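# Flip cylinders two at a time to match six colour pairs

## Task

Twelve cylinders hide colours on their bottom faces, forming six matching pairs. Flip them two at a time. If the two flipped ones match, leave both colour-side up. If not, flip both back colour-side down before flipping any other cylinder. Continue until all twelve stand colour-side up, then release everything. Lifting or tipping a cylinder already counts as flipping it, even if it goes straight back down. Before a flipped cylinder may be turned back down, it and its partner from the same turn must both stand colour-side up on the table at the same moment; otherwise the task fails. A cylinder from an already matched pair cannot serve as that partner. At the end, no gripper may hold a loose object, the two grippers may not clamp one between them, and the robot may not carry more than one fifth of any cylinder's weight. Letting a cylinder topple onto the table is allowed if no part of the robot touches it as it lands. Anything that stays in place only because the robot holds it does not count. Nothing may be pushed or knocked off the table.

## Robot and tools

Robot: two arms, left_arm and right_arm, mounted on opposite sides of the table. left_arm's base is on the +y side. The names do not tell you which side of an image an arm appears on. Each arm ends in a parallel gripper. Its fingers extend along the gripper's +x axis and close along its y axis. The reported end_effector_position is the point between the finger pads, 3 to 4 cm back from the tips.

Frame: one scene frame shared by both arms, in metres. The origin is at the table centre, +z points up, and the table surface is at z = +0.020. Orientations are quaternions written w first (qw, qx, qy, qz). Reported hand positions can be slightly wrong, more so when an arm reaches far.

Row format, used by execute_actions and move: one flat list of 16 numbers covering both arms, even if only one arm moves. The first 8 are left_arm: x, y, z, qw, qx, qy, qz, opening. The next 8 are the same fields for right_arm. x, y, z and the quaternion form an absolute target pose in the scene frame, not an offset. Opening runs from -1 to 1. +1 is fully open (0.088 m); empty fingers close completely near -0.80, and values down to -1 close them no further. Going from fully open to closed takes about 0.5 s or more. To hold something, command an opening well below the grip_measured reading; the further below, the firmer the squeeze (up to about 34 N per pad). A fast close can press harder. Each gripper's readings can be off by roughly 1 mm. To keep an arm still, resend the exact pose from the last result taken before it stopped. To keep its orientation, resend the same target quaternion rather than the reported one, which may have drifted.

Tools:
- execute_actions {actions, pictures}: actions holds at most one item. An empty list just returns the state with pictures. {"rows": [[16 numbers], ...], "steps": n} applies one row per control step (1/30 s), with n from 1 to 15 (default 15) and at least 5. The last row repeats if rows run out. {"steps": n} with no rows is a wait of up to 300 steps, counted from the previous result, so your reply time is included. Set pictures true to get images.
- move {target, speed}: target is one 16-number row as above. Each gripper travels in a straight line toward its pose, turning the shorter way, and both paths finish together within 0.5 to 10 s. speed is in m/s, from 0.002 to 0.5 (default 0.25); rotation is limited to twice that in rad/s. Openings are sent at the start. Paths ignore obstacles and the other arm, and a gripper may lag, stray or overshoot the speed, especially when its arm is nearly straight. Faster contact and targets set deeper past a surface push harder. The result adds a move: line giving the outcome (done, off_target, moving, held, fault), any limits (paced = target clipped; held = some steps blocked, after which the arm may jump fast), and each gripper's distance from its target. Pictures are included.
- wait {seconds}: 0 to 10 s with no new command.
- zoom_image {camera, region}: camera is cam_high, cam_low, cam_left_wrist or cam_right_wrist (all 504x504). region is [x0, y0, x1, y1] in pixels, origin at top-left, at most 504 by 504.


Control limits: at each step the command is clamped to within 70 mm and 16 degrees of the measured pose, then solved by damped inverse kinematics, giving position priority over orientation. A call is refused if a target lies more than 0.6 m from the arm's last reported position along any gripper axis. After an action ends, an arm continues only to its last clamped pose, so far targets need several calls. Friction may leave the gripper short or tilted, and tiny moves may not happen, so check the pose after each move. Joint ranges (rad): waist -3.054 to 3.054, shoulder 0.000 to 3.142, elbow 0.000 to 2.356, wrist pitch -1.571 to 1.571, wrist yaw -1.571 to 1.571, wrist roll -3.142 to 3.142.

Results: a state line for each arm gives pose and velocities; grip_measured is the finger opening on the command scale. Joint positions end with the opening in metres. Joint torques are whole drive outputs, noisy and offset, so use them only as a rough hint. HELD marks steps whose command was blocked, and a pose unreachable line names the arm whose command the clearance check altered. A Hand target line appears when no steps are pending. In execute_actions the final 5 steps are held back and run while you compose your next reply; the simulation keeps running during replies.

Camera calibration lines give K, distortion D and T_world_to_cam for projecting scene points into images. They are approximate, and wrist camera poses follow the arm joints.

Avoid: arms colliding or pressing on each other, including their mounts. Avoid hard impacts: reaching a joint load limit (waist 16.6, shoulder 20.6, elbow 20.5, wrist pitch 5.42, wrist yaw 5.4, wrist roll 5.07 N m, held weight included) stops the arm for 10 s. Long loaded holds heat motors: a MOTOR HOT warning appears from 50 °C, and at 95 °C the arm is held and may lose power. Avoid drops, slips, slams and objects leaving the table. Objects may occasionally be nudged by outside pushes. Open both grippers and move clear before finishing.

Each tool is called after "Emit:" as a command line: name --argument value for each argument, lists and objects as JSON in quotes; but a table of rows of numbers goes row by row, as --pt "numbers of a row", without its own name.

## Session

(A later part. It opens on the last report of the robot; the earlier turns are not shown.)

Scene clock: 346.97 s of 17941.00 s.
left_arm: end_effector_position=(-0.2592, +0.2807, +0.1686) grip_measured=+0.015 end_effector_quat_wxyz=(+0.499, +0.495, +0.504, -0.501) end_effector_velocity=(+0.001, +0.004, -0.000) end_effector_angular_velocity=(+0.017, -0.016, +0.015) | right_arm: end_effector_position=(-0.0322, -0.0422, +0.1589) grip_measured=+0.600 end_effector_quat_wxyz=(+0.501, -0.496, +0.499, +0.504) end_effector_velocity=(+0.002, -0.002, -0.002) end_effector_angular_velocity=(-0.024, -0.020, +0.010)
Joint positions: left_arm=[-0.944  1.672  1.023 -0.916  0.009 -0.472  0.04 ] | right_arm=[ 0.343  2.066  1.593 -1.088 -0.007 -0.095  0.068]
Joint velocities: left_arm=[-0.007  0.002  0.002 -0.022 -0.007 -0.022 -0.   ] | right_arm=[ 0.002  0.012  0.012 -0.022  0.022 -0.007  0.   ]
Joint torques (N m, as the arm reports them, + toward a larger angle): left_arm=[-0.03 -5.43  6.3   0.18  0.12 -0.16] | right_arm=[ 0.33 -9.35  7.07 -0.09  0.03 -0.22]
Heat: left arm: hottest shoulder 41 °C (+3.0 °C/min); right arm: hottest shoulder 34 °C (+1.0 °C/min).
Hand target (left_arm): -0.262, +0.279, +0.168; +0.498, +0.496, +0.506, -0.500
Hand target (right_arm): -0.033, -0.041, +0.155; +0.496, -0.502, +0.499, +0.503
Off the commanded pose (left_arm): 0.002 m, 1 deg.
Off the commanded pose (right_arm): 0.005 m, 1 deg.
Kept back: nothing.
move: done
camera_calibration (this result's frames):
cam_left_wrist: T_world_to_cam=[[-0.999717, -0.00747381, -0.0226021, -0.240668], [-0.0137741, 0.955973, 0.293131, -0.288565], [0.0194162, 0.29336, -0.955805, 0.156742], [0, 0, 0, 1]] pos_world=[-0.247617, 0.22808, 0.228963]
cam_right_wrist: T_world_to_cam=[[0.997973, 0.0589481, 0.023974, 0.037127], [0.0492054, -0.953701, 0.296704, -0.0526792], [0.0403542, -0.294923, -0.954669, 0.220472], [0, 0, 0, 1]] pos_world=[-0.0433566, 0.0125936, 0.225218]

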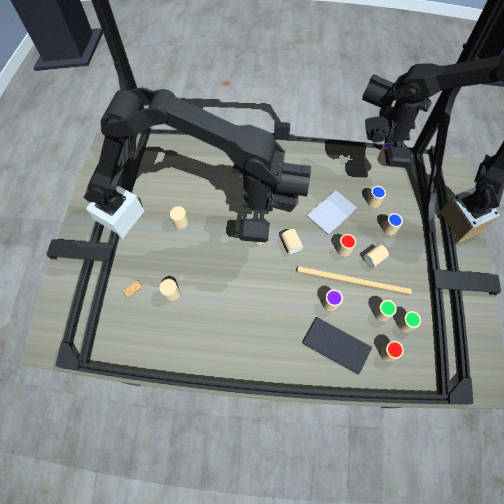

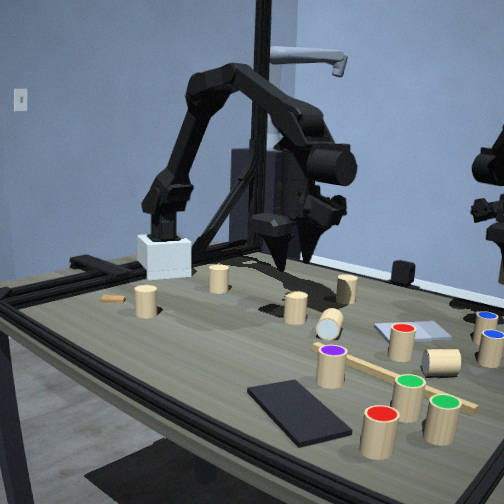

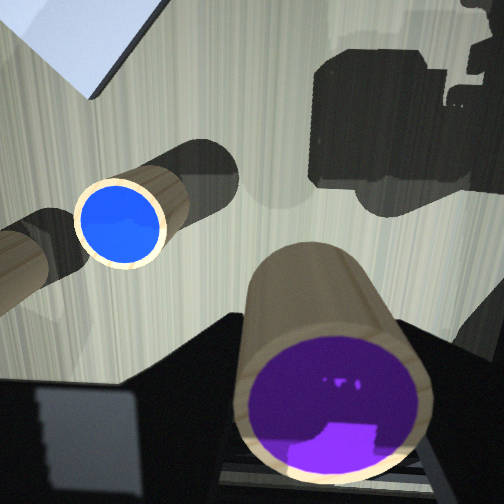

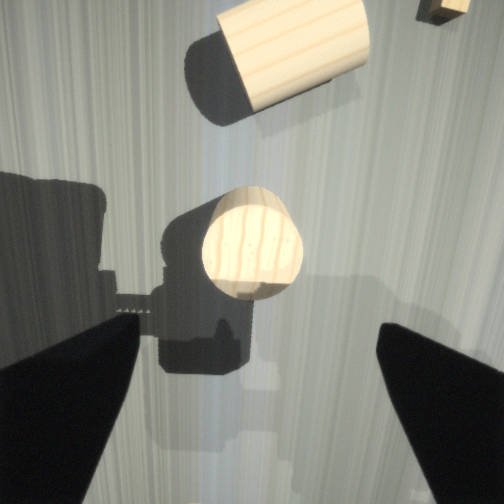

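Emit:
move --target '[-0.26,0.28,0.069,0.5,0.5,0.5,-0.5,-0.3,-0.035,-0.038,0.072,0.5,-0.5,0.5,0.5,0.6]' --speed 0.12

Emit:
execute_actions --actions '[{"rows":[[-0.26,0.278,0.074,0.5,0.5,0.5,-0.5,0.6,-0.035,-0.038,0.072,0.5,-0.5,0.5,0.5,0.6]],"steps":12}]'

Emit:
move --target '[-0.26,0.278,0.17,0.5,0.5,0.5,-0.5,0.6,-0.035,-0.038,0.072,0.5,-0.5,0.5,0.5,0.6]' --speed 0.3

Emit:
execute_actions --actions '[{"rows":[[-0.26,0.278,0.17,0.5,0.5,0.5,-0.5,0.6,-0.035,-0.035,0.077,0.5,-0.5,0.5,0.5,-0.3]],"steps":14}]'

Emit:
move --target '[-0.2,0.24,0.22,0.5,0.5,0.5,-0.5,0.6,-0.035,-0.035,0.17,0.5,-0.5,0.5,0.5,-0.3]' --speed 0.3

Emit:
move --target '[-0.003,0.11,0.291,0.707,0,0,-0.707,1,0,-0.03,0.28,0.5,0.5,0.5,0.5,-0.3]' --speed 0.5

Emit:
move --target '[-0.002,0.02,0.29,0.707,0,0,-0.707,1,0,-0.03,0.28,0.5,0.5,0.5,0.5,-0.3]' --speed 0.2

Scene clock: 348.67 s of 17941.00 s.
left_arm: end_effector_position=(-0.2616, +0.2759, +0.0741) grip_measured=+0.015 end_effector_quat_wxyz=(+0.502, +0.492, +0.500, -0.505) end_effector_velocity=(-0.001, +0.001, -0.002) end_effector_angular_velocity=(+0.006, +0.006, +0.019) | right_arm: end_effector_position=(-0.0340, -0.0352, +0.0798) grip_measured=+0.600 end_effector_quat_wxyz=(+0.504, -0.495, +0.495, +0.506) end_effector_velocity=(+0.002, -0.003, -0.002) end_effector_angular_velocity=(-0.012, +0.008, +0.015)
Joint positions: left_arm=[-0.947  1.903  0.858 -0.509  0.003 -0.473  0.04 ] | right_arm=[ 0.351  2.192  1.457 -0.817 -0.003 -0.088  0.068]
Joint velocities: left_arm=[-0.002  0.007 -0.002  0.007  0.007 -0.022  0.   ] | right_arm=[-0.007  0.002 -0.002 -0.007 -0.007 -0.022 -0.   ]
Joint torques (N m, as the arm reports them, + toward a larger angle): left_arm=[-0.18 -6.1   3.33  0.62 -0.15  0.11] | right_arm=[ 0.29 -9.8   4.22  0.32  0.02  0.18]
Heat: left arm: hottest shoulder 41 °C (+3.0 °C/min); right arm: hottest shoulder 34 °C (+1.0 °C/min).
Hand target (left_arm): -0.260, +0.280, +0.069; +0.500, +0.500, +0.500, -0.500
Hand target (right_arm): -0.035, -0.039, +0.072; +0.500, -0.500, +0.500, +0.500
Off the commanded pose (left_arm): 0.007 m, 1 deg.
Off the commanded pose (right_arm): 0.008 m, 1 deg.
Kept back: nothing.
move: done
camera_calibration (this result's frames):
cam_left_wrist: T_world_to_cam=[[-0.999728, -0.00555595, -0.0226515, -0.245743], [-0.0116871, 0.959815, 0.28039, -0.255829], [0.0201834, 0.280579, -0.959619, 0.0718998], [0, 0, 0, 1]] pos_world=[-0.250117, 0.224009, 0.135162]
cam_right_wrist: T_world_to_cam=[[0.99772, 0.0605417, 0.0298266, 0.0400565], [0.0494071, -0.956262, 0.28831, -0.0218357], [0.0459768, -0.286179, -0.957072, 0.147721], [0, 0, 0, 1]] pos_world=[-0.0456781, 0.018969, 0.146481]

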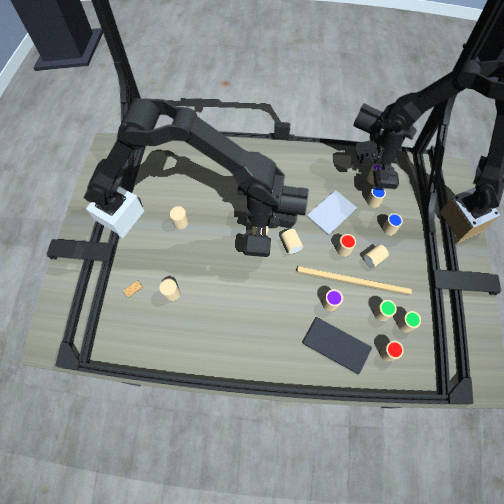

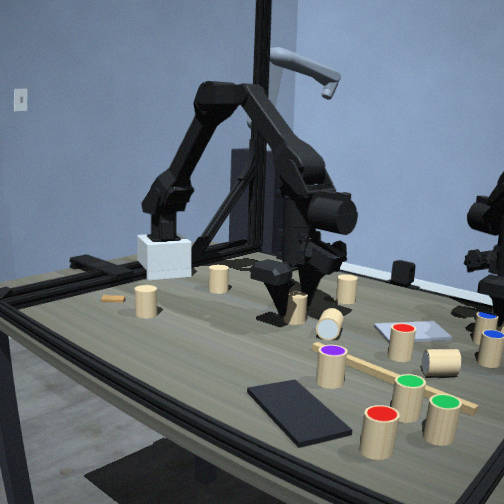

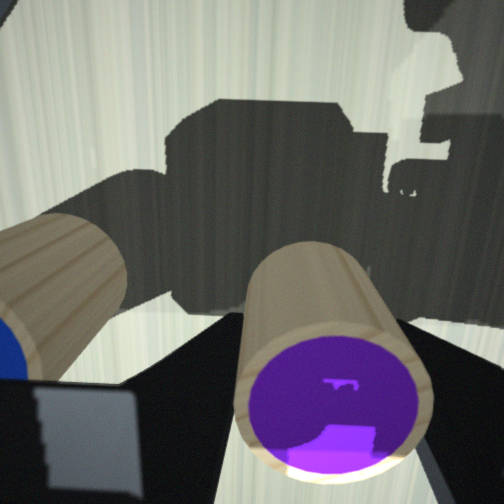

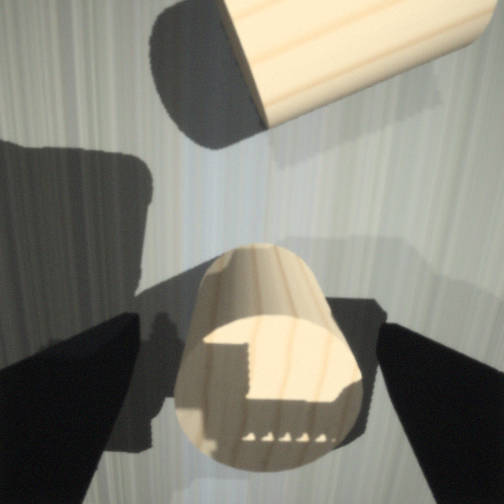

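Scene clock: 348.90 s of 17941.00 s.
left_arm: end_effector_position=(-0.2603, +0.2783, +0.0741) grip_measured=+0.489 end_effector_quat_wxyz=(+0.501, +0.497, +0.501, -0.501) end_effector_velocity=(+0.001, +0.006, +0.000) end_effector_angular_velocity=(+0.023, -0.003, +0.020) | right_arm: end_effector_position=(-0.0341, -0.0356, +0.0787) grip_measured=+0.600 end_effector_quat_wxyz=(+0.503, -0.496, +0.496, +0.505) end_effector_velocity=(-0.002, -0.003, -0.003) end_effector_angular_velocity=(-0.016, +0.009, +0.010)
Joint positions: left_arm=[-0.947  1.903  0.858 -0.521  0.003 -0.471  0.063] | right_arm=[ 0.351  2.195  1.457 -0.817 -0.003 -0.088  0.068]
Joint velocities: left_arm=[-0.002 -0.002 -0.002 -0.022  0.007 -0.022  0.052] | right_arm=[ 0.002  0.007 -0.002 -0.007 -0.007 -0.007 -0.   ]
Joint torques (N m, as the arm reports them, + toward a larger angle): left_arm=[ 0.14 -7.32  4.24  0.18 -0.2   0.09] | right_arm=[ 0.28 -9.66  4.74  0.26  0.02  0.18]
Heat: left arm: hottest shoulder 41 °C (+3.0 °C/min); right arm: hottest shoulder 34 °C (+1.0 °C/min).
Steps of this call (steps 1 to 7: the first 7 steps of this action). Readings (end_effector_position):
1: left_arm (-0.2616, +0.2759, +0.0741) | right_arm (-0.0341, -0.0352, +0.0796)
2: left_arm (-0.2614, +0.2762, +0.0741) | right_arm (-0.0341, -0.0353, +0.0795)
4: left_arm (-0.2607, +0.2776, +0.0741) | right_arm (-0.0341, -0.0355, +0.0791)
7: the state above

Scene clock: 350.37 s of 17941.00 s.
left_arm: end_effector_position=(-0.2588, +0.2813, +0.1649) grip_measured=+0.600 end_effector_quat_wxyz=(+0.498, +0.505, +0.504, -0.493) end_effector_velocity=(+0.001, +0.000, +0.005) end_effector_angular_velocity=(-0.001, -0.008, +0.005) | right_arm: end_effector_position=(-0.0340, -0.0357, +0.0785) grip_measured=+0.600 end_effector_quat_wxyz=(+0.503, -0.496, +0.496, +0.505) end_effector_velocity=(+0.002, -0.002, +0.000) end_effector_angular_velocity=(-0.007, +0.008, +0.000)
Joint positions: left_arm=[-0.947  1.694  1.032 -0.926  0.003 -0.471  0.068] | right_arm=[ 0.351  2.195  1.457 -0.817 -0.003 -0.088  0.068]
Joint velocities: left_arm=[-0.002 -0.007  0.012 -0.022 -0.007 -0.007 -0.   ] | right_arm=[-0.007 -0.002 -0.002 -0.007 -0.007 -0.007 -0.   ]
Joint torques (N m, as the arm reports them, + toward a larger angle): left_arm=[ 0.04 -8.3   6.18  0.15 -0.11  0.11] | right_arm=[ 0.27 -9.72  4.85  0.26  0.02  0.18]
Heat: left arm: hottest shoulder 41 °C (+3.0 °C/min); right arm: hottest shoulder 34 °C (+1.0 °C/min).
Hand target (left_arm): -0.260, +0.278, +0.170; +0.500, +0.500, +0.500, -0.500
Hand target (right_arm): -0.035, -0.038, +0.072; +0.500, -0.500, +0.500, +0.500
Off your previous action's commanded pose (left_arm): 0.001 m, 0 deg at its last step (step 5 of this call).
Off your previous action's commanded pose (right_arm): 0.007 m, 1 deg at its last step (step 5 of this call).
Off the commanded pose (left_arm): 0.006 m, 1 deg.
Off the commanded pose (right_arm): 0.007 m, 1 deg.
Kept back: nothing.
move: done
camera_calibration (this result's frames):
cam_left_wrist: T_world_to_cam=[[-0.99924, -0.00230868, -0.038915, -0.238945], [-0.0142671, 0.950648, 0.309944, -0.289452], [0.0362789, 0.310264, -0.949958, 0.151664], [0, 0, 0, 1]] pos_world=[-0.248395, 0.227559, 0.22449]
cam_right_wrist: T_world_to_cam=[[0.997718, 0.0606378, 0.0297031, 0.0401239], [0.0493757, -0.955261, 0.291615, -0.02219], [0.0460571, -0.289483, -0.956075, 0.14619], [0, 0, 0, 1]] pos_world=[-0.0456697, 0.0186892, 0.145048]

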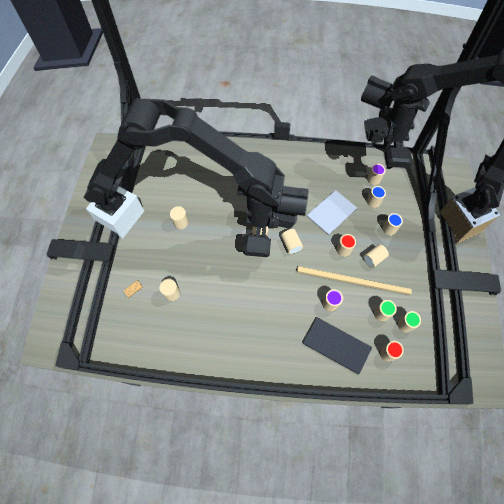

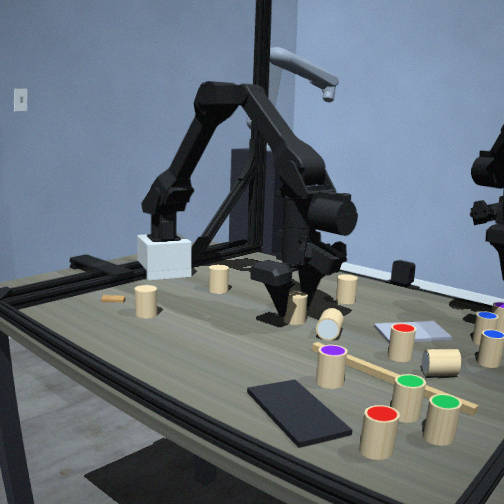

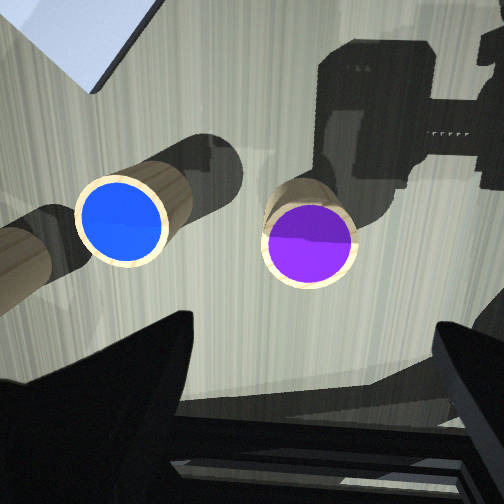

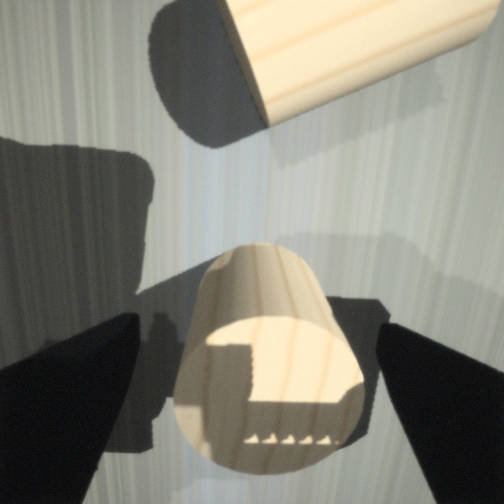

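Scene clock: 350.67 s of 17941.00 s.
left_arm: end_effector_position=(-0.2588, +0.2812, +0.1651) grip_measured=+0.600 end_effector_quat_wxyz=(+0.498, +0.505, +0.504, -0.494) end_effector_velocity=(+0.005, +0.004, +0.000) end_effector_angular_velocity=(+0.010, -0.030, +0.019) | right_arm: end_effector_position=(-0.0342, -0.0358, +0.0801) grip_measured=+0.022 end_effector_quat_wxyz=(+0.501, -0.498, +0.497, +0.503) end_effector_velocity=(+0.001, -0.010, -0.001) end_effector_angular_velocity=(-0.052, -0.003, -0.010)
Joint positions: left_arm=[-0.947  1.694  1.032 -0.926  0.003 -0.471  0.068] | right_arm=[ 0.351  2.197  1.467 -0.832 -0.001 -0.088  0.04 ]
Joint velocities: left_arm=[-0.002 -0.002 -0.002 -0.022 -0.022 -0.022 -0.   ] | right_arm=[-0.002  0.007  0.007 -0.051  0.007  0.007 -0.   ]
Joint torques (N m, as the arm reports them, + toward a larger angle): left_arm=[ 0.08 -8.39  5.95  0.17 -0.13  0.1 ] | right_arm=[ 0.26 -9.8   6.5  -0.09 -0.02  0.19]
Heat: left arm: hottest shoulder 41 °C (+3.0 °C/min); right arm: hottest shoulder 34 °C (+1.0 °C/min).
Steps of this call (steps 1 to 9: the first 9 steps of this action). Readings (end_effector_position):
1: left_arm (-0.2588, +0.2812, +0.1650) | right_arm (-0.0340, -0.0356, +0.0785)
2: left_arm (-0.2589, +0.2811, +0.1651) | right_arm (-0.0342, -0.0358, +0.0787)
4: left_arm (-0.2588, +0.2812, +0.1651) | right_arm (-0.0342, -0.0362, +0.0792)
8: left_arm (-0.2588, +0.2812, +0.1651) | right_arm (-0.0342, -0.0357, +0.0801)
9: the state above

Scene clock: 351.87 s of 17941.00 s.
left_arm: end_effector_position=(-0.1996, +0.2421, +0.2184) grip_measured=+0.600 end_effector_quat_wxyz=(+0.501, +0.501, +0.499, -0.499) end_effector_velocity=(+0.003, +0.005, +0.004) end_effector_angular_velocity=(+0.020, -0.012, -0.005) | right_arm: end_effector_position=(-0.0342, -0.0361, +0.1658) grip_measured=+0.022 end_effector_quat_wxyz=(+0.496, -0.502, +0.502, +0.499) end_effector_velocity=(+0.002, -0.003, +0.003) end_effector_angular_velocity=(-0.013, -0.006, +0.005)
Joint positions: left_arm=[-0.709  1.68   1.239 -1.132 -0.003 -0.23   0.068] | right_arm=[ 0.351  2.1    1.672 -1.153 -0.001 -0.088  0.04 ]
Joint velocities: left_arm=[ 0.002 -0.007  0.007 -0.037 -0.007  0.007 -0.   ] | right_arm=[-0.002 -0.002  0.007 -0.022  0.007 -0.007 -0.   ]
Joint torques (N m, as the arm reports them, + toward a larger angle): left_arm=[ 0.35 -6.94  6.37  0.11  0.01  0.17] | right_arm=[  0.26 -11.98   7.14  -0.13  -0.02   0.17]
Heat: left arm: hottest shoulder 40 °C (+2.0 °C/min); right arm: hottest shoulder 35 °C (+2.0 °C/min).
Hand target (left_arm): -0.199, +0.240, +0.220; +0.501, +0.500, +0.499, -0.500
Hand target (right_arm): -0.035, -0.034, +0.170; +0.500, -0.500, +0.500, +0.500
Off your previous action's commanded pose (left_arm): 0.006 m, 1 deg at its last step (step 5 of this call).
Off your previous action's commanded pose (right_arm): 0.003 m, 0 deg at its last step (step 5 of this call).
Off the commanded pose (left_arm): 0.003 m, 0 deg.
Off the commanded pose (right_arm): 0.004 m, 1 deg.
Kept back: nothing.
move: done
camera_calibration (this result's frames):
cam_left_wrist: T_world_to_cam=[[-0.999316, -0.000196323, -0.036988, -0.178807], [-0.0110917, 0.955557, 0.294597, -0.265109], [0.0352863, 0.294805, -0.954906, 0.217149], [0, 0, 0, 1]] pos_world=[-0.189287, 0.189275, 0.278843]
cam_right_wrist: T_world_to_cam=[[0.997748, 0.0613603, 0.027104, 0.0381843], [0.0496888, -0.947495, 0.315886, -0.0517682], [0.0450638, -0.313828, -0.94841, 0.227325], [0, 0, 0, 1]] pos_world=[-0.0457701, 0.0199479, 0.230915]

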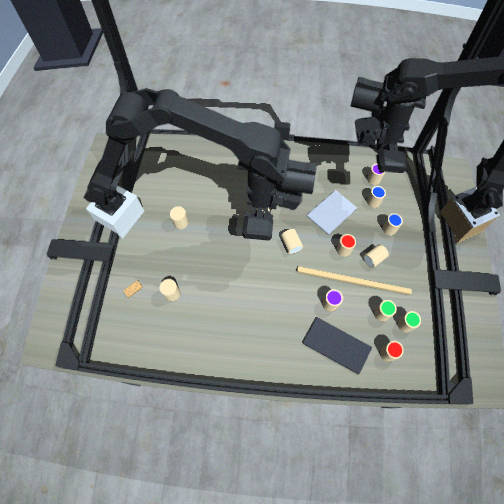

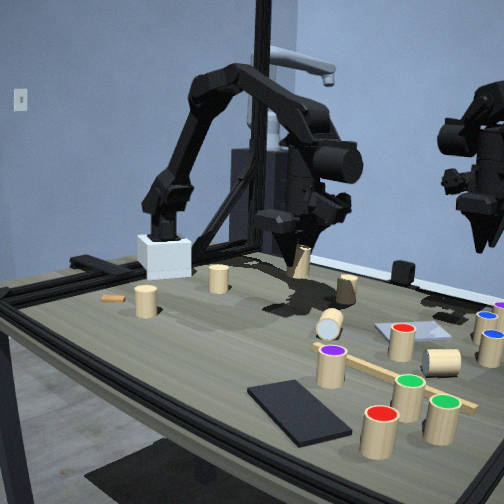

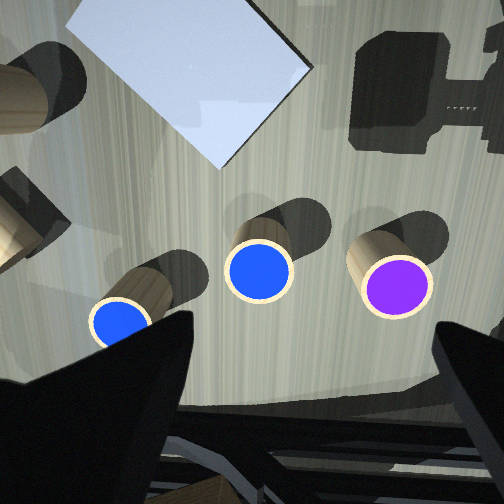

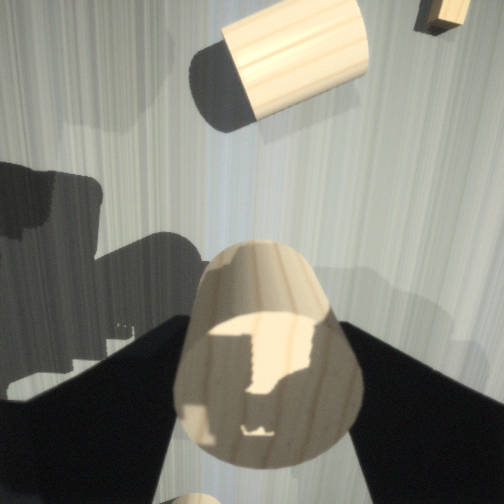

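Scene clock: 354.67 s of 17941.00 s.
left_arm: end_effector_position=(-0.0033, +0.1124, +0.2963) grip_measured=+1.000 end_effector_quat_wxyz=(+0.704, +0.004, -0.009, -0.710) end_effector_velocity=(-0.000, +0.000, -0.001) end_effector_angular_velocity=(-0.007, +0.004, +0.005) | right_arm: end_effector_position=(+0.0008, -0.0286, +0.2852) grip_measured=+0.023 end_effector_quat_wxyz=(+0.503, +0.502, +0.491, +0.504) end_effector_velocity=(-0.000, -0.001, +0.001) end_effector_angular_velocity=(+0.012, +0.004, +0.005)
Joint positions: left_arm=[-0.024  1.737  0.644  1.1    0.464  0.015  0.088] | right_arm=[ 0.178  1.583  0.524  1.072 -0.249  1.561  0.04 ]
Joint velocities: left_arm=[-0.002  0.007 -0.007  0.022 -0.007 -0.007 -0.   ] | right_arm=[-0.002  0.002 -0.007  0.022 -0.007  0.007  0.   ]
Joint torques (N m, as the arm reports them, + toward a larger angle): left_arm=[-0.02 -5.66  4.98  1.8   0.1  -0.06] | right_arm=[ 0.32 -5.94  4.57  1.64  0.05  0.13]
Heat: left arm: hottest shoulder 40 °C (+1.0 °C/min); right arm: hottest shoulder 35 °C (+2.0 °C/min).
Hand target (left_arm): -0.002, +0.112, +0.293; +0.704, +0.004, -0.004, -0.710
Hand target (right_arm): -0.000, -0.029, +0.280; +0.503, +0.502, +0.496, +0.499
Off the commanded pose (left_arm): 0.006 m, 1 deg.
Off the commanded pose (right_arm): 0.005 m, 1 deg.
Kept back: nothing.
move: done
camera_calibration (this result's frames):
cam_left_wrist: T_world_to_cam=[[-0.99952, -0.0249501, -0.0183571, 0.0175147], [0.0104108, 0.287567, -0.957704, 0.284284], [0.0291737, -0.957435, -0.287169, 0.265709], [0, 0, 0, 1]] pos_world=[0.00679501, 0.173085, 0.348885]
cam_right_wrist: T_world_to_cam=[[0.0713364, -0.0187646, -0.997276, 0.290209], [-0.952789, -0.297118, -0.0625636, 0.0432325], [-0.295135, 0.954656, -0.039074, 0.118566], [0, 0, 0, 1]] pos_world=[0.055482, -0.094899, 0.296756]

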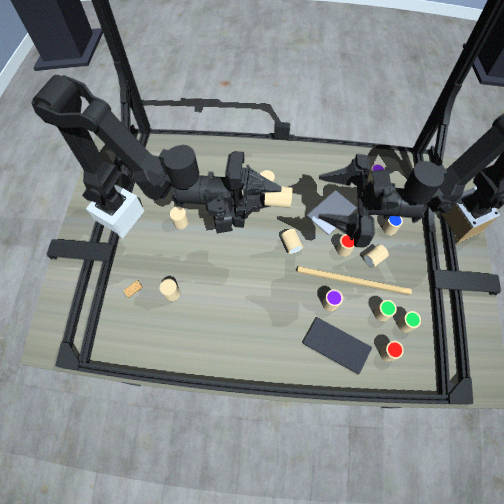

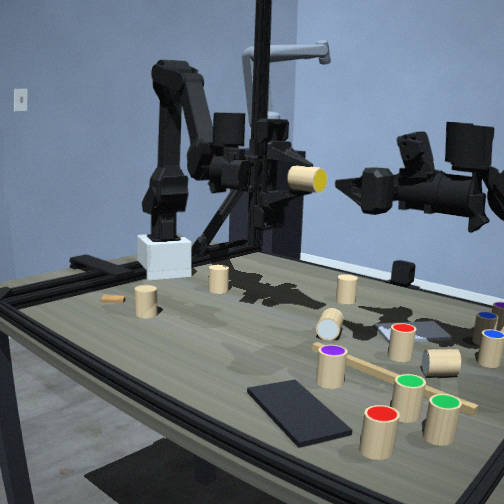

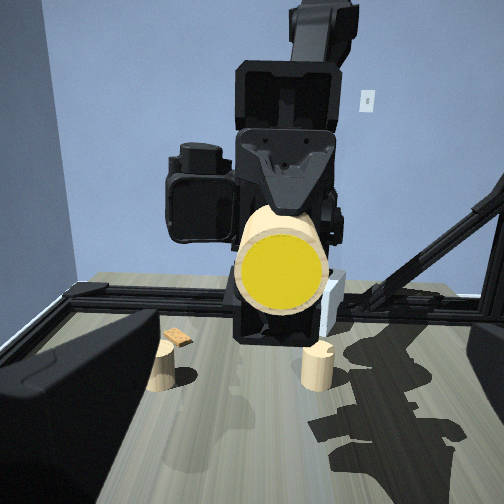

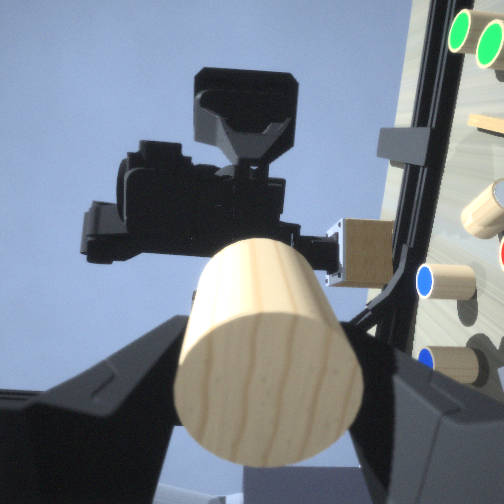

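Scene clock: 355.73 s of 17941.00 s.
left_arm: end_effector_position=(-0.0023, +0.0236, +0.2939) grip_measured=+1.000 end_effector_quat_wxyz=(+0.707, -0.001, -0.004, -0.707) end_effector_velocity=(-0.002, -0.003, -0.002) end_effector_angular_velocity=(+0.007, +0.010, -0.000) | right_arm: end_effector_position=(-0.0005, -0.0288, +0.2847) grip_measured=+0.022 end_effector_quat_wxyz=(+0.499, +0.500, +0.495, +0.505) end_effector_velocity=(-0.000, -0.001, -0.002) end_effector_angular_velocity=(-0.007, -0.006, +0.005)
Joint positions: left_arm=[-0.128  1.992  0.995  1.005  0.352  0.002  0.088] | right_arm=[ 0.177  1.584  0.523  1.072 -0.259  1.565  0.04 ]
Joint velocities: left_arm=[-0.007  0.007  0.007 -0.007 -0.007 -0.007 -0.   ] | right_arm=[-0.002 -0.002 -0.002 -0.007 -0.007 -0.007 -0.   ]
Joint torques (N m, as the arm reports them, + toward a larger angle): left_arm=[-0.64 -8.07  6.26  1.56 -0.15 -0.13] | right_arm=[-0.3  -6.34  4.6   1.54 -0.13  0.12]
Heat: left arm: hottest shoulder 40 °C (+1.0 °C/min); right arm: hottest shoulder 35 °C (+2.0 °C/min).
Hand target (left_arm): -0.002, +0.020, +0.290; +0.707, -0.000, +0.000, -0.707
Hand target (right_arm): -0.000, -0.030, +0.280; +0.500, +0.500, +0.500, +0.500
Off the commanded pose (left_arm): 0.005 m, 1 deg.
Off the commanded pose (right_arm): 0.005 m, 1 deg.
Kept back: nothing.
move: done
camera_calibration (this result's frames):
cam_left_wrist: T_world_to_cam=[[-0.999445, -0.0328787, -0.00527536, 0.0125701], [-0.00437344, 0.286658, -0.958023, 0.307568], [0.0330108, -0.957469, -0.286643, 0.179817], [0, 0, 0, 1]] pos_world=[0.00797241, 0.0844154, 0.346267]
cam_right_wrist: T_world_to_cam=[[0.0667878, -0.0191901, -0.997583, 0.289862], [-0.950065, -0.306671, -0.0577072, 0.0401996], [-0.304822, 0.951622, -0.0387137, 0.118161], [0, 0, 0, 1]] pos_world=[0.0548509, -0.094554, 0.296056]

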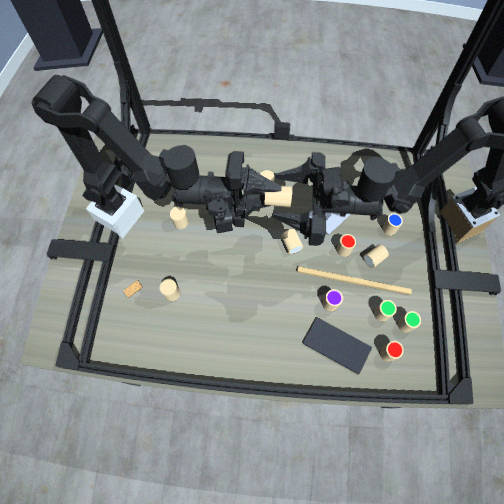

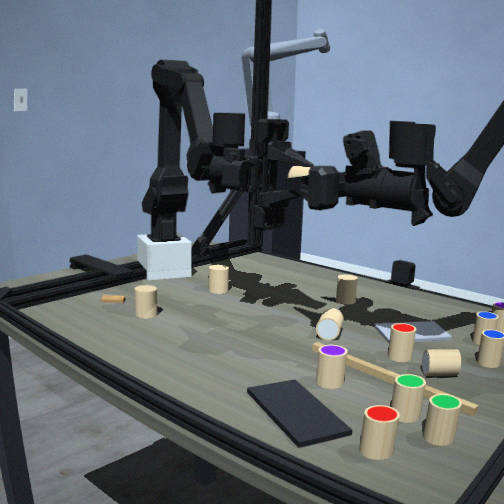

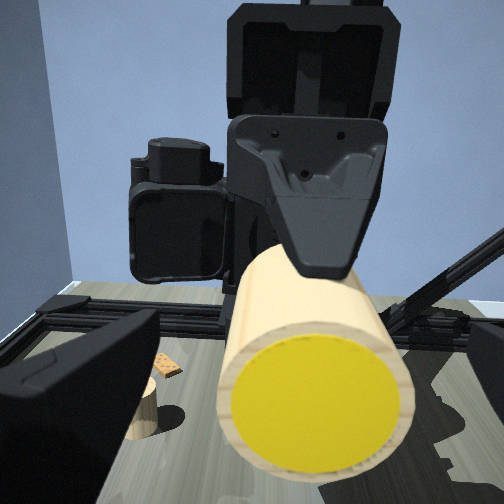

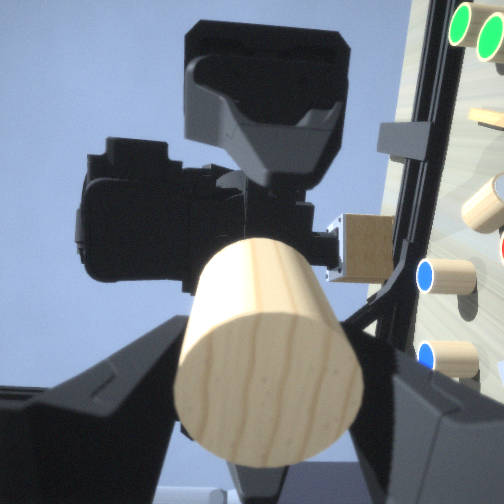

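Emit:
execute_actions --actions '[{"rows":[[-0.002,0.02,0.29,0.707,0,0,-0.707,-0.3,0,-0.03,0.28,0.5,0.5,0.5,0.5,-0.3]],"steps":15}]'

Emit:
execute_actions --actions '[{"rows":[[-0.002,0.02,0.29,0.707,0,0,-0.707,-0.3,0,-0.03,0.28,0.5,0.5,0.5,0.5,0.6]],"steps":12}]'

Emit:
move --target '[0,0.08,0.293,0.707,0,0,-0.707,-0.3,0,-0.07,0.28,0.5,0.5,0.5,0.5,0.6]' --speed 0.3

Emit:
move --target '[-0.27,0.14,0.16,0.5,0.5,0.5,-0.5,-0.3,0.139,-0.24,0.155,0.5,-0.5,0.5,0.5,0.6]' --speed 0.5

Emit:
move --target '[-0.27,0.14,0.069,0.5,0.5,0.5,-0.5,-0.3,0.139,-0.241,0.072,0.5,-0.5,0.5,0.5,0.6]' --speed 0.12

Scene clock: 356.40 s of 17941.00 s.
left_arm: end_effector_position=(-0.0008, +0.0233, +0.2940) grip_measured=+0.017 end_effector_quat_wxyz=(+0.709, -0.001, -0.004, -0.705) end_effector_velocity=(-0.000, +0.000, -0.001) end_effector_angular_velocity=(+0.007, -0.005, +0.005) | right_arm: end_effector_position=(-0.0019, -0.0288, +0.2847) grip_measured=+0.022 end_effector_quat_wxyz=(+0.497, +0.499, +0.497, +0.507) end_effector_velocity=(-0.000, -0.001, -0.002) end_effector_angular_velocity=(-0.007, -0.006, +0.005)
Joint positions: left_arm=[-0.126  1.993  0.998  1.003  0.347  0.002  0.04 ] | right_arm=[ 0.178  1.584  0.523  1.072 -0.266  1.566  0.04 ]
Joint velocities: left_arm=[-0.002 -0.002 -0.002 -0.007 -0.007  0.007 -0.   ] | right_arm=[-0.002 -0.002 -0.002 -0.007 -0.007 -0.007 -0.   ]
Joint torques (N m, as the arm reports them, + toward a larger angle): left_arm=[-0.25 -8.07  6.52  1.51  0.07 -0.03] | right_arm=[-0.42 -6.37  4.67  1.53  0.09  0.11]
Heat: left arm: hottest shoulder 40 °C (+1.0 °C/min); right arm: hottest shoulder 35 °C (+2.0 °C/min).
Steps of this call (steps 1 to 10: nothing new was sent; steps 11 to 20: the first 10 steps of this action). Readings (end_effector_position):
11: left_arm (-0.0024, +0.0233, +0.2938) | right_arm (-0.0005, -0.0288, +0.2847)
12: left_arm (-0.0023, +0.0232, +0.2939) | right_arm (-0.0005, -0.0288, +0.2847)
14: left_arm (-0.0023, +0.0232, +0.2938) | right_arm (-0.0005, -0.0288, +0.2847)
18: left_arm (-0.0012, +0.0233, +0.2939) | right_arm (-0.0015, -0.0288, +0.2847)
20: the state above

Scene clock: 356.80 s of 17941.00 s.
left_arm: end_effector_position=(-0.0012, +0.0231, +0.2926) grip_measured=+0.017 end_effector_quat_wxyz=(+0.709, +0.000, -0.003, -0.705) end_effector_velocity=(+0.002, -0.001, -0.005) end_effector_angular_velocity=(+0.021, +0.015, +0.020) | right_arm: end_effector_position=(-0.0012, -0.0288, +0.2847) grip_measured=+0.494 end_effector_quat_wxyz=(+0.498, +0.499, +0.497, +0.506) end_effector_velocity=(+0.002, -0.001, +0.002) end_effector_angular_velocity=(+0.007, -0.009, -0.000)
Joint positions: left_arm=[-0.127  1.995  0.998  1.001  0.347  0.002  0.04 ] | right_arm=[ 0.177  1.584  0.523  1.072 -0.265  1.566  0.063]
Joint velocities: left_arm=[-0.002  0.002  0.002 -0.022 -0.022 -0.007 -0.   ] | right_arm=[-0.007 -0.002 -0.002  0.007 -0.007 -0.007  0.063]
Joint torques (N m, as the arm reports them, + toward a larger angle): left_arm=[-0.32 -8.6   6.59  1.61  0.07 -0.09] | right_arm=[-0.29 -6.38  4.63  1.51  0.03  0.11]
Heat: left arm: hottest shoulder 40 °C (+1.0 °C/min); right arm: hottest shoulder 35 °C (+2.0 °C/min).
Off your previous action's commanded pose (left_arm): 0.005 m, 1 deg at its last step (step 5 of this call).
Off your previous action's commanded pose (right_arm): 0.005 m, 1 deg at its last step (step 5 of this call).
Steps of this call (steps 1 to 5: the last 5 steps of your previous action; steps 6 to 12: the first 7 steps of this action). Readings (end_effector_position):
6: left_arm (-0.0008, +0.0233, +0.2939) | right_arm (-0.0019, -0.0288, +0.2847)
7: left_arm (-0.0008, +0.0233, +0.2939) | right_arm (-0.0019, -0.0288, +0.2847)
9: left_arm (-0.0010, +0.0232, +0.2935) | right_arm (-0.0015, -0.0288, +0.2847)
12: the state above

Scene clock: 358.23 s of 17941.00 s.
left_arm: end_effector_position=(+0.0005, +0.0766, +0.2901) grip_measured=+0.016 end_effector_quat_wxyz=(+0.707, +0.002, +0.002, -0.707) end_effector_velocity=(+0.001, +0.003, +0.000) end_effector_angular_velocity=(-0.002, +0.021, +0.010) | right_arm: end_effector_position=(+0.0001, -0.0673, +0.2820) grip_measured=+0.600 end_effector_quat_wxyz=(+0.500, +0.500, +0.497, +0.503) end_effector_velocity=(-0.001, -0.002, -0.005) end_effector_angular_velocity=(-0.021, -0.001, +0.015)
Joint positions: left_arm=[-0.065  1.853  0.78   1.065  0.414  0.002  0.04 ] | right_arm=[ 0.131  1.442  0.384  1.063 -0.305  1.566  0.068]
Joint velocities: left_arm=[ 0.002 -0.007 -0.012  0.007 -0.007 -0.022 -0.   ] | right_arm=[-0.007 -0.007 -0.007 -0.022 -0.022 -0.007 -0.   ]
Joint torques (N m, as the arm reports them, + toward a larger angle): left_arm=[  0.16 -10.31   4.13   1.84   0.14  -0.04] | right_arm=[-0.31 -6.86  4.44  1.17 -0.12  0.13]
Heat: left arm: hottest shoulder 40 °C (+2.0 °C/min); right arm: hottest shoulder 35 °C (+2.0 °C/min).
Hand target (left_arm): +0.000, +0.080, +0.293; +0.707, +0.000, +0.000, -0.707
Hand target (right_arm): +0.000, -0.070, +0.280; +0.500, +0.500, +0.500, +0.500
Off your previous action's commanded pose (left_arm): 0.004 m, 0 deg at its last step (step 5 of this call).
Off your previous action's commanded pose (right_arm): 0.005 m, 1 deg at its last step (step 5 of this call).
Off the commanded pose (left_arm): 0.004 m, 0 deg.
Off the commanded pose (right_arm): 0.003 m, 0 deg.
Kept back: nothing.
move: done
camera_calibration (this result's frames):
cam_left_wrist: T_world_to_cam=[[-0.999435, -0.0336017, -0.000203309, 0.0157148], [-0.00988702, 0.299847, -0.953936, 0.286602], [0.0321148, -0.953395, -0.30001, 0.232965], [0, 0, 0, 1]] pos_world=[0.0110579, 0.136699, 0.343295]
cam_right_wrist: T_world_to_cam=[[0.064904, -0.0244375, -0.997592, 0.285998], [-0.950286, -0.306606, -0.0543155, 0.0279063], [-0.30454, 0.951523, -0.0431226, 0.156135], [0, 0, 0, 1]] pos_world=[0.0555061, -0.133021, 0.293558]

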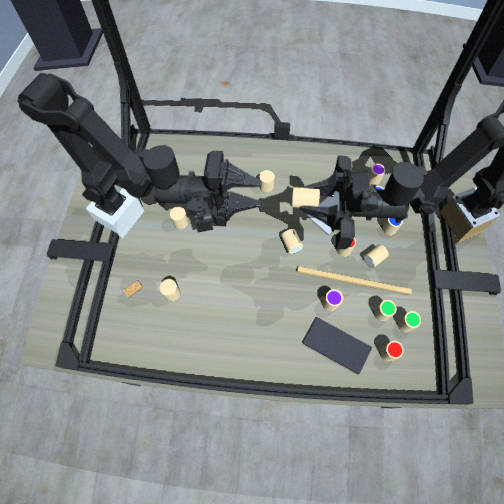

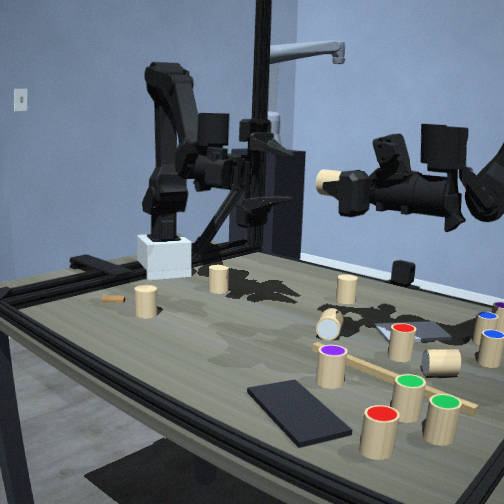

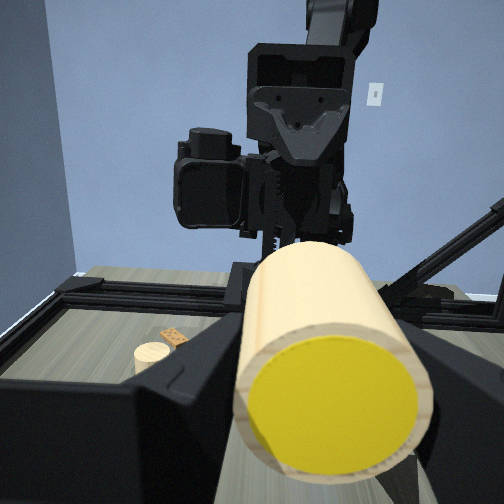

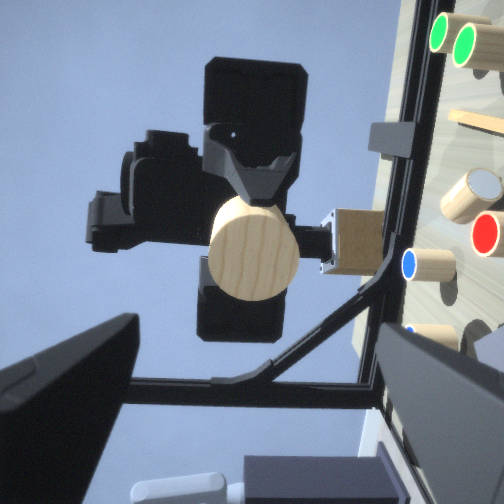

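Scene clock: 360.93 s of 17941.00 s.
left_arm: end_effector_position=(-0.2695, +0.1402, +0.1616) grip_measured=+0.016 end_effector_quat_wxyz=(+0.501, +0.494, +0.502, -0.503) end_effector_velocity=(-0.000, +0.006, +0.000) end_effector_angular_velocity=(+0.042, -0.007, +0.019) | right_arm: end_effector_position=(+0.1400, -0.2388, +0.1614) grip_measured=+0.600 end_effector_quat_wxyz=(+0.503, -0.496, +0.496, +0.505) end_effector_velocity=(-0.001, -0.004, -0.001) end_effector_angular_velocity=(-0.024, -0.006, +0.024)
Joint positions: left_arm=[-0.814  2.16   1.662 -1.062  0.008 -0.341  0.04 ] | right_arm=[-0.388  1.668  1.079 -0.972 -0.012 -0.826  0.068]
Joint velocities: left_arm=[-0.002  0.012  0.022 -0.051  0.007 -0.022  0.   ] | right_arm=[ 0.002 -0.002 -0.007 -0.007  0.022 -0.022  0.   ]
Joint torques (N m, as the arm reports them, + toward a larger angle): left_arm=[-0.07 -9.27  6.66  0.18  0.09 -0.06] | right_arm=[ 0.29 -6.34  4.35  0.27 -0.02 -0.21]
Heat: left arm: hottest shoulder 40 °C (+1.0 °C/min); right arm: hottest shoulder 35 °C (+2.0 °C/min).
Hand target (left_arm): -0.271, +0.139, +0.158; +0.499, +0.495, +0.505, -0.500
Hand target (right_arm): +0.138, -0.241, +0.156; +0.495, -0.500, +0.500, +0.506
Off the commanded pose (left_arm): 0.002 m, 1 deg.
Off the commanded pose (right_arm): 0.007 m, 1 deg.
Kept back: nothing.
move: done
camera_calibration (this result's frames):
cam_left_wrist: T_world_to_cam=[[-0.999738, -0.00650738, -0.0219557, -0.25237], [-0.0125233, 0.958063, 0.286283, -0.15117], [0.019172, 0.286483, -0.957894, 0.192685], [0, 0, 0, 1]] pos_world=[-0.257891, 0.0879872, 0.222308]
cam_right_wrist: T_world_to_cam=[[0.997772, 0.0595428, 0.0300984, -0.123993], [0.0481982, -0.955229, 0.291917, -0.248889], [0.0461324, -0.289816, -0.95597, 0.158506], [0, 0, 0, 1]] pos_world=[0.128401, -0.184426, 0.227914]

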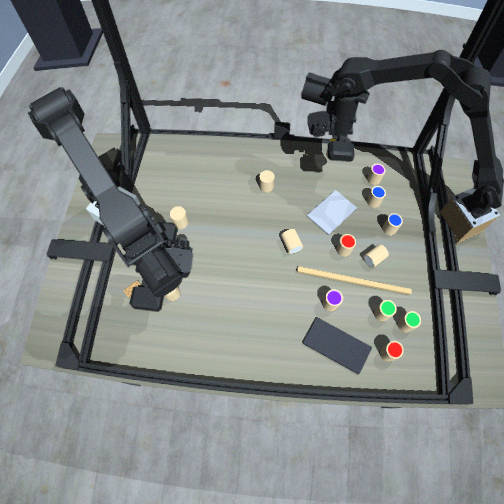

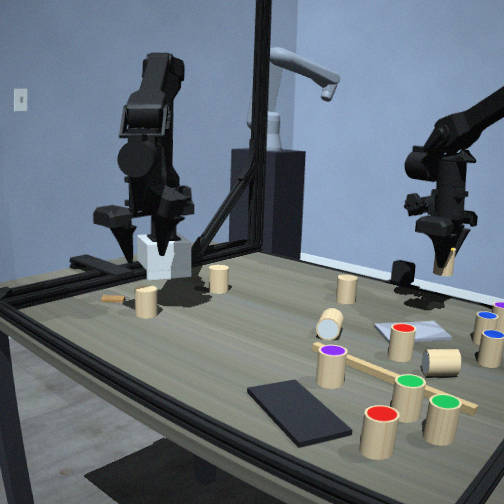

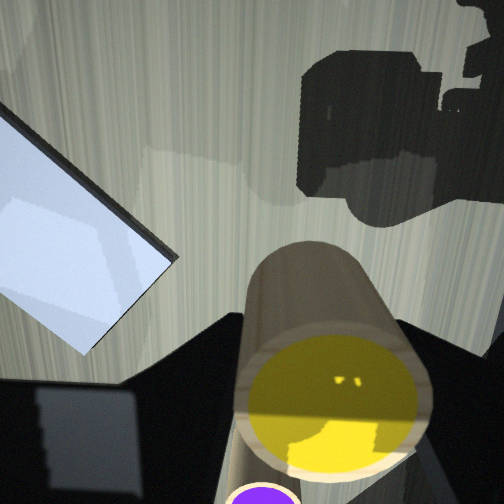

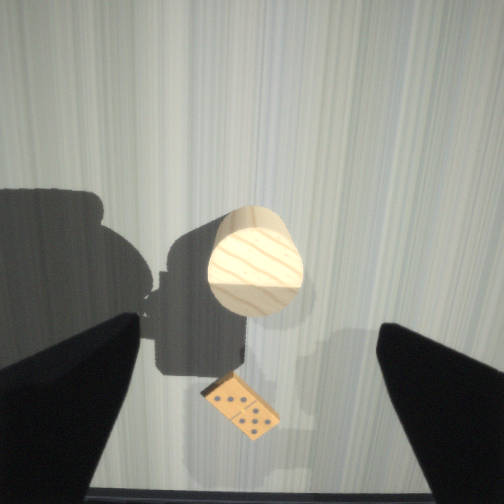

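Scene clock: 362.17 s of 17941.00 s.
left_arm: end_effector_position=(-0.2710, +0.1353, +0.0788) grip_measured=+0.015 end_effector_quat_wxyz=(+0.504, +0.491, +0.499, -0.506) end_effector_velocity=(-0.003, -0.003, +0.001) end_effector_angular_velocity=(-0.018, +0.014, +0.005) | right_arm: end_effector_position=(+0.1416, -0.2393, +0.0775) grip_measured=+0.600 end_effector_quat_wxyz=(+0.506, -0.500, +0.494, +0.501) end_effector_velocity=(+0.002, +0.002, -0.002) end_effector_angular_velocity=(+0.014, -0.004, -0.010)
Joint positions: left_arm=[-0.815  2.292  1.53  -0.785  0.003 -0.341  0.04 ] | right_arm=[-0.388  1.834  0.896 -0.615 -0.003 -0.826  0.068]
Joint velocities: left_arm=[-0.002 -0.002 -0.002  0.022  0.007 -0.007 -0.   ] | right_arm=[-0.002  0.007 -0.002  0.022 -0.007  0.007  0.   ]
Joint torques (N m, as the arm reports them, + toward a larger angle): left_arm=[-0.54 -9.25  3.95  0.68 -0.21  0.07] | right_arm=[ 0.28 -6.61  3.45  0.29 -0.01  0.16]
Heat: left arm: hottest shoulder 40 °C (+1.0 °C/min); right arm: hottest shoulder 35 °C (+2.0 °C/min).
Hand target (left_arm): -0.270, +0.140, +0.069; +0.500, +0.500, +0.500, -0.500
Hand target (right_arm): +0.138, -0.242, +0.073; +0.500, -0.500, +0.500, +0.500
Off the commanded pose (left_arm): 0.011 m, 1 deg.
Off the commanded pose (right_arm): 0.006 m, 1 deg.
Kept back: nothing.
move: off_target (left_arm)
camera_calibration (this result's frames):
cam_left_wrist: T_world_to_cam=[[-0.999735, -0.00611128, -0.0221803, -0.255749], [-0.0119529, 0.96172, 0.273772, -0.122104], [0.0196581, 0.273965, -0.961539, 0.116933], [0, 0, 0, 1]] pos_world=[-0.25944, 0.0838312, 0.140192]
cam_right_wrist: T_world_to_cam=[[0.997378, 0.0594919, 0.0412059, -0.123825], [0.044779, -0.954631, 0.294405, -0.224443], [0.0568512, -0.291788, -0.954792, 0.0760178], [0, 0, 0, 1]] pos_world=[0.129229, -0.184712, 0.14376]

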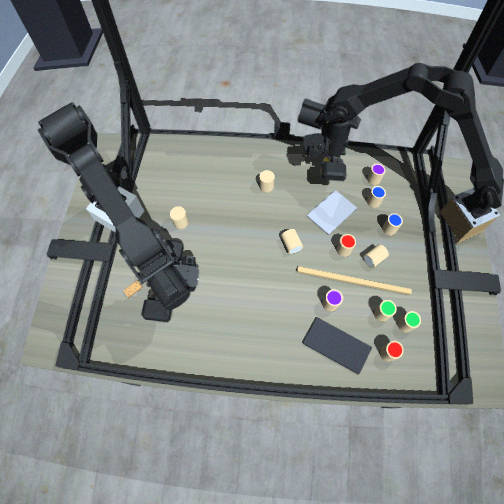

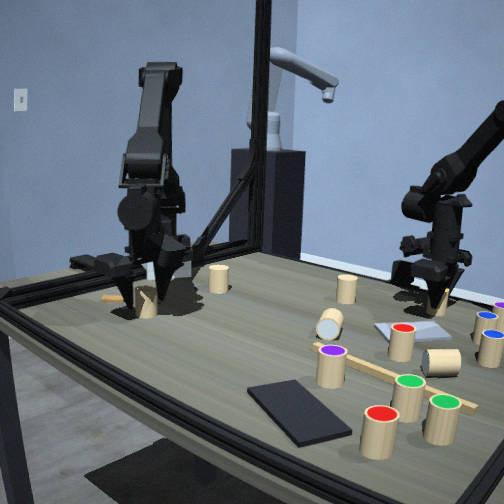

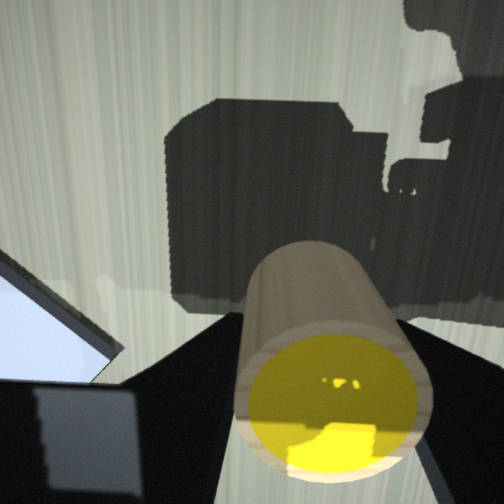

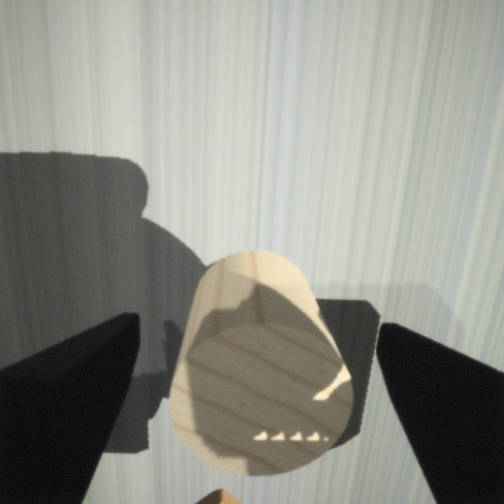

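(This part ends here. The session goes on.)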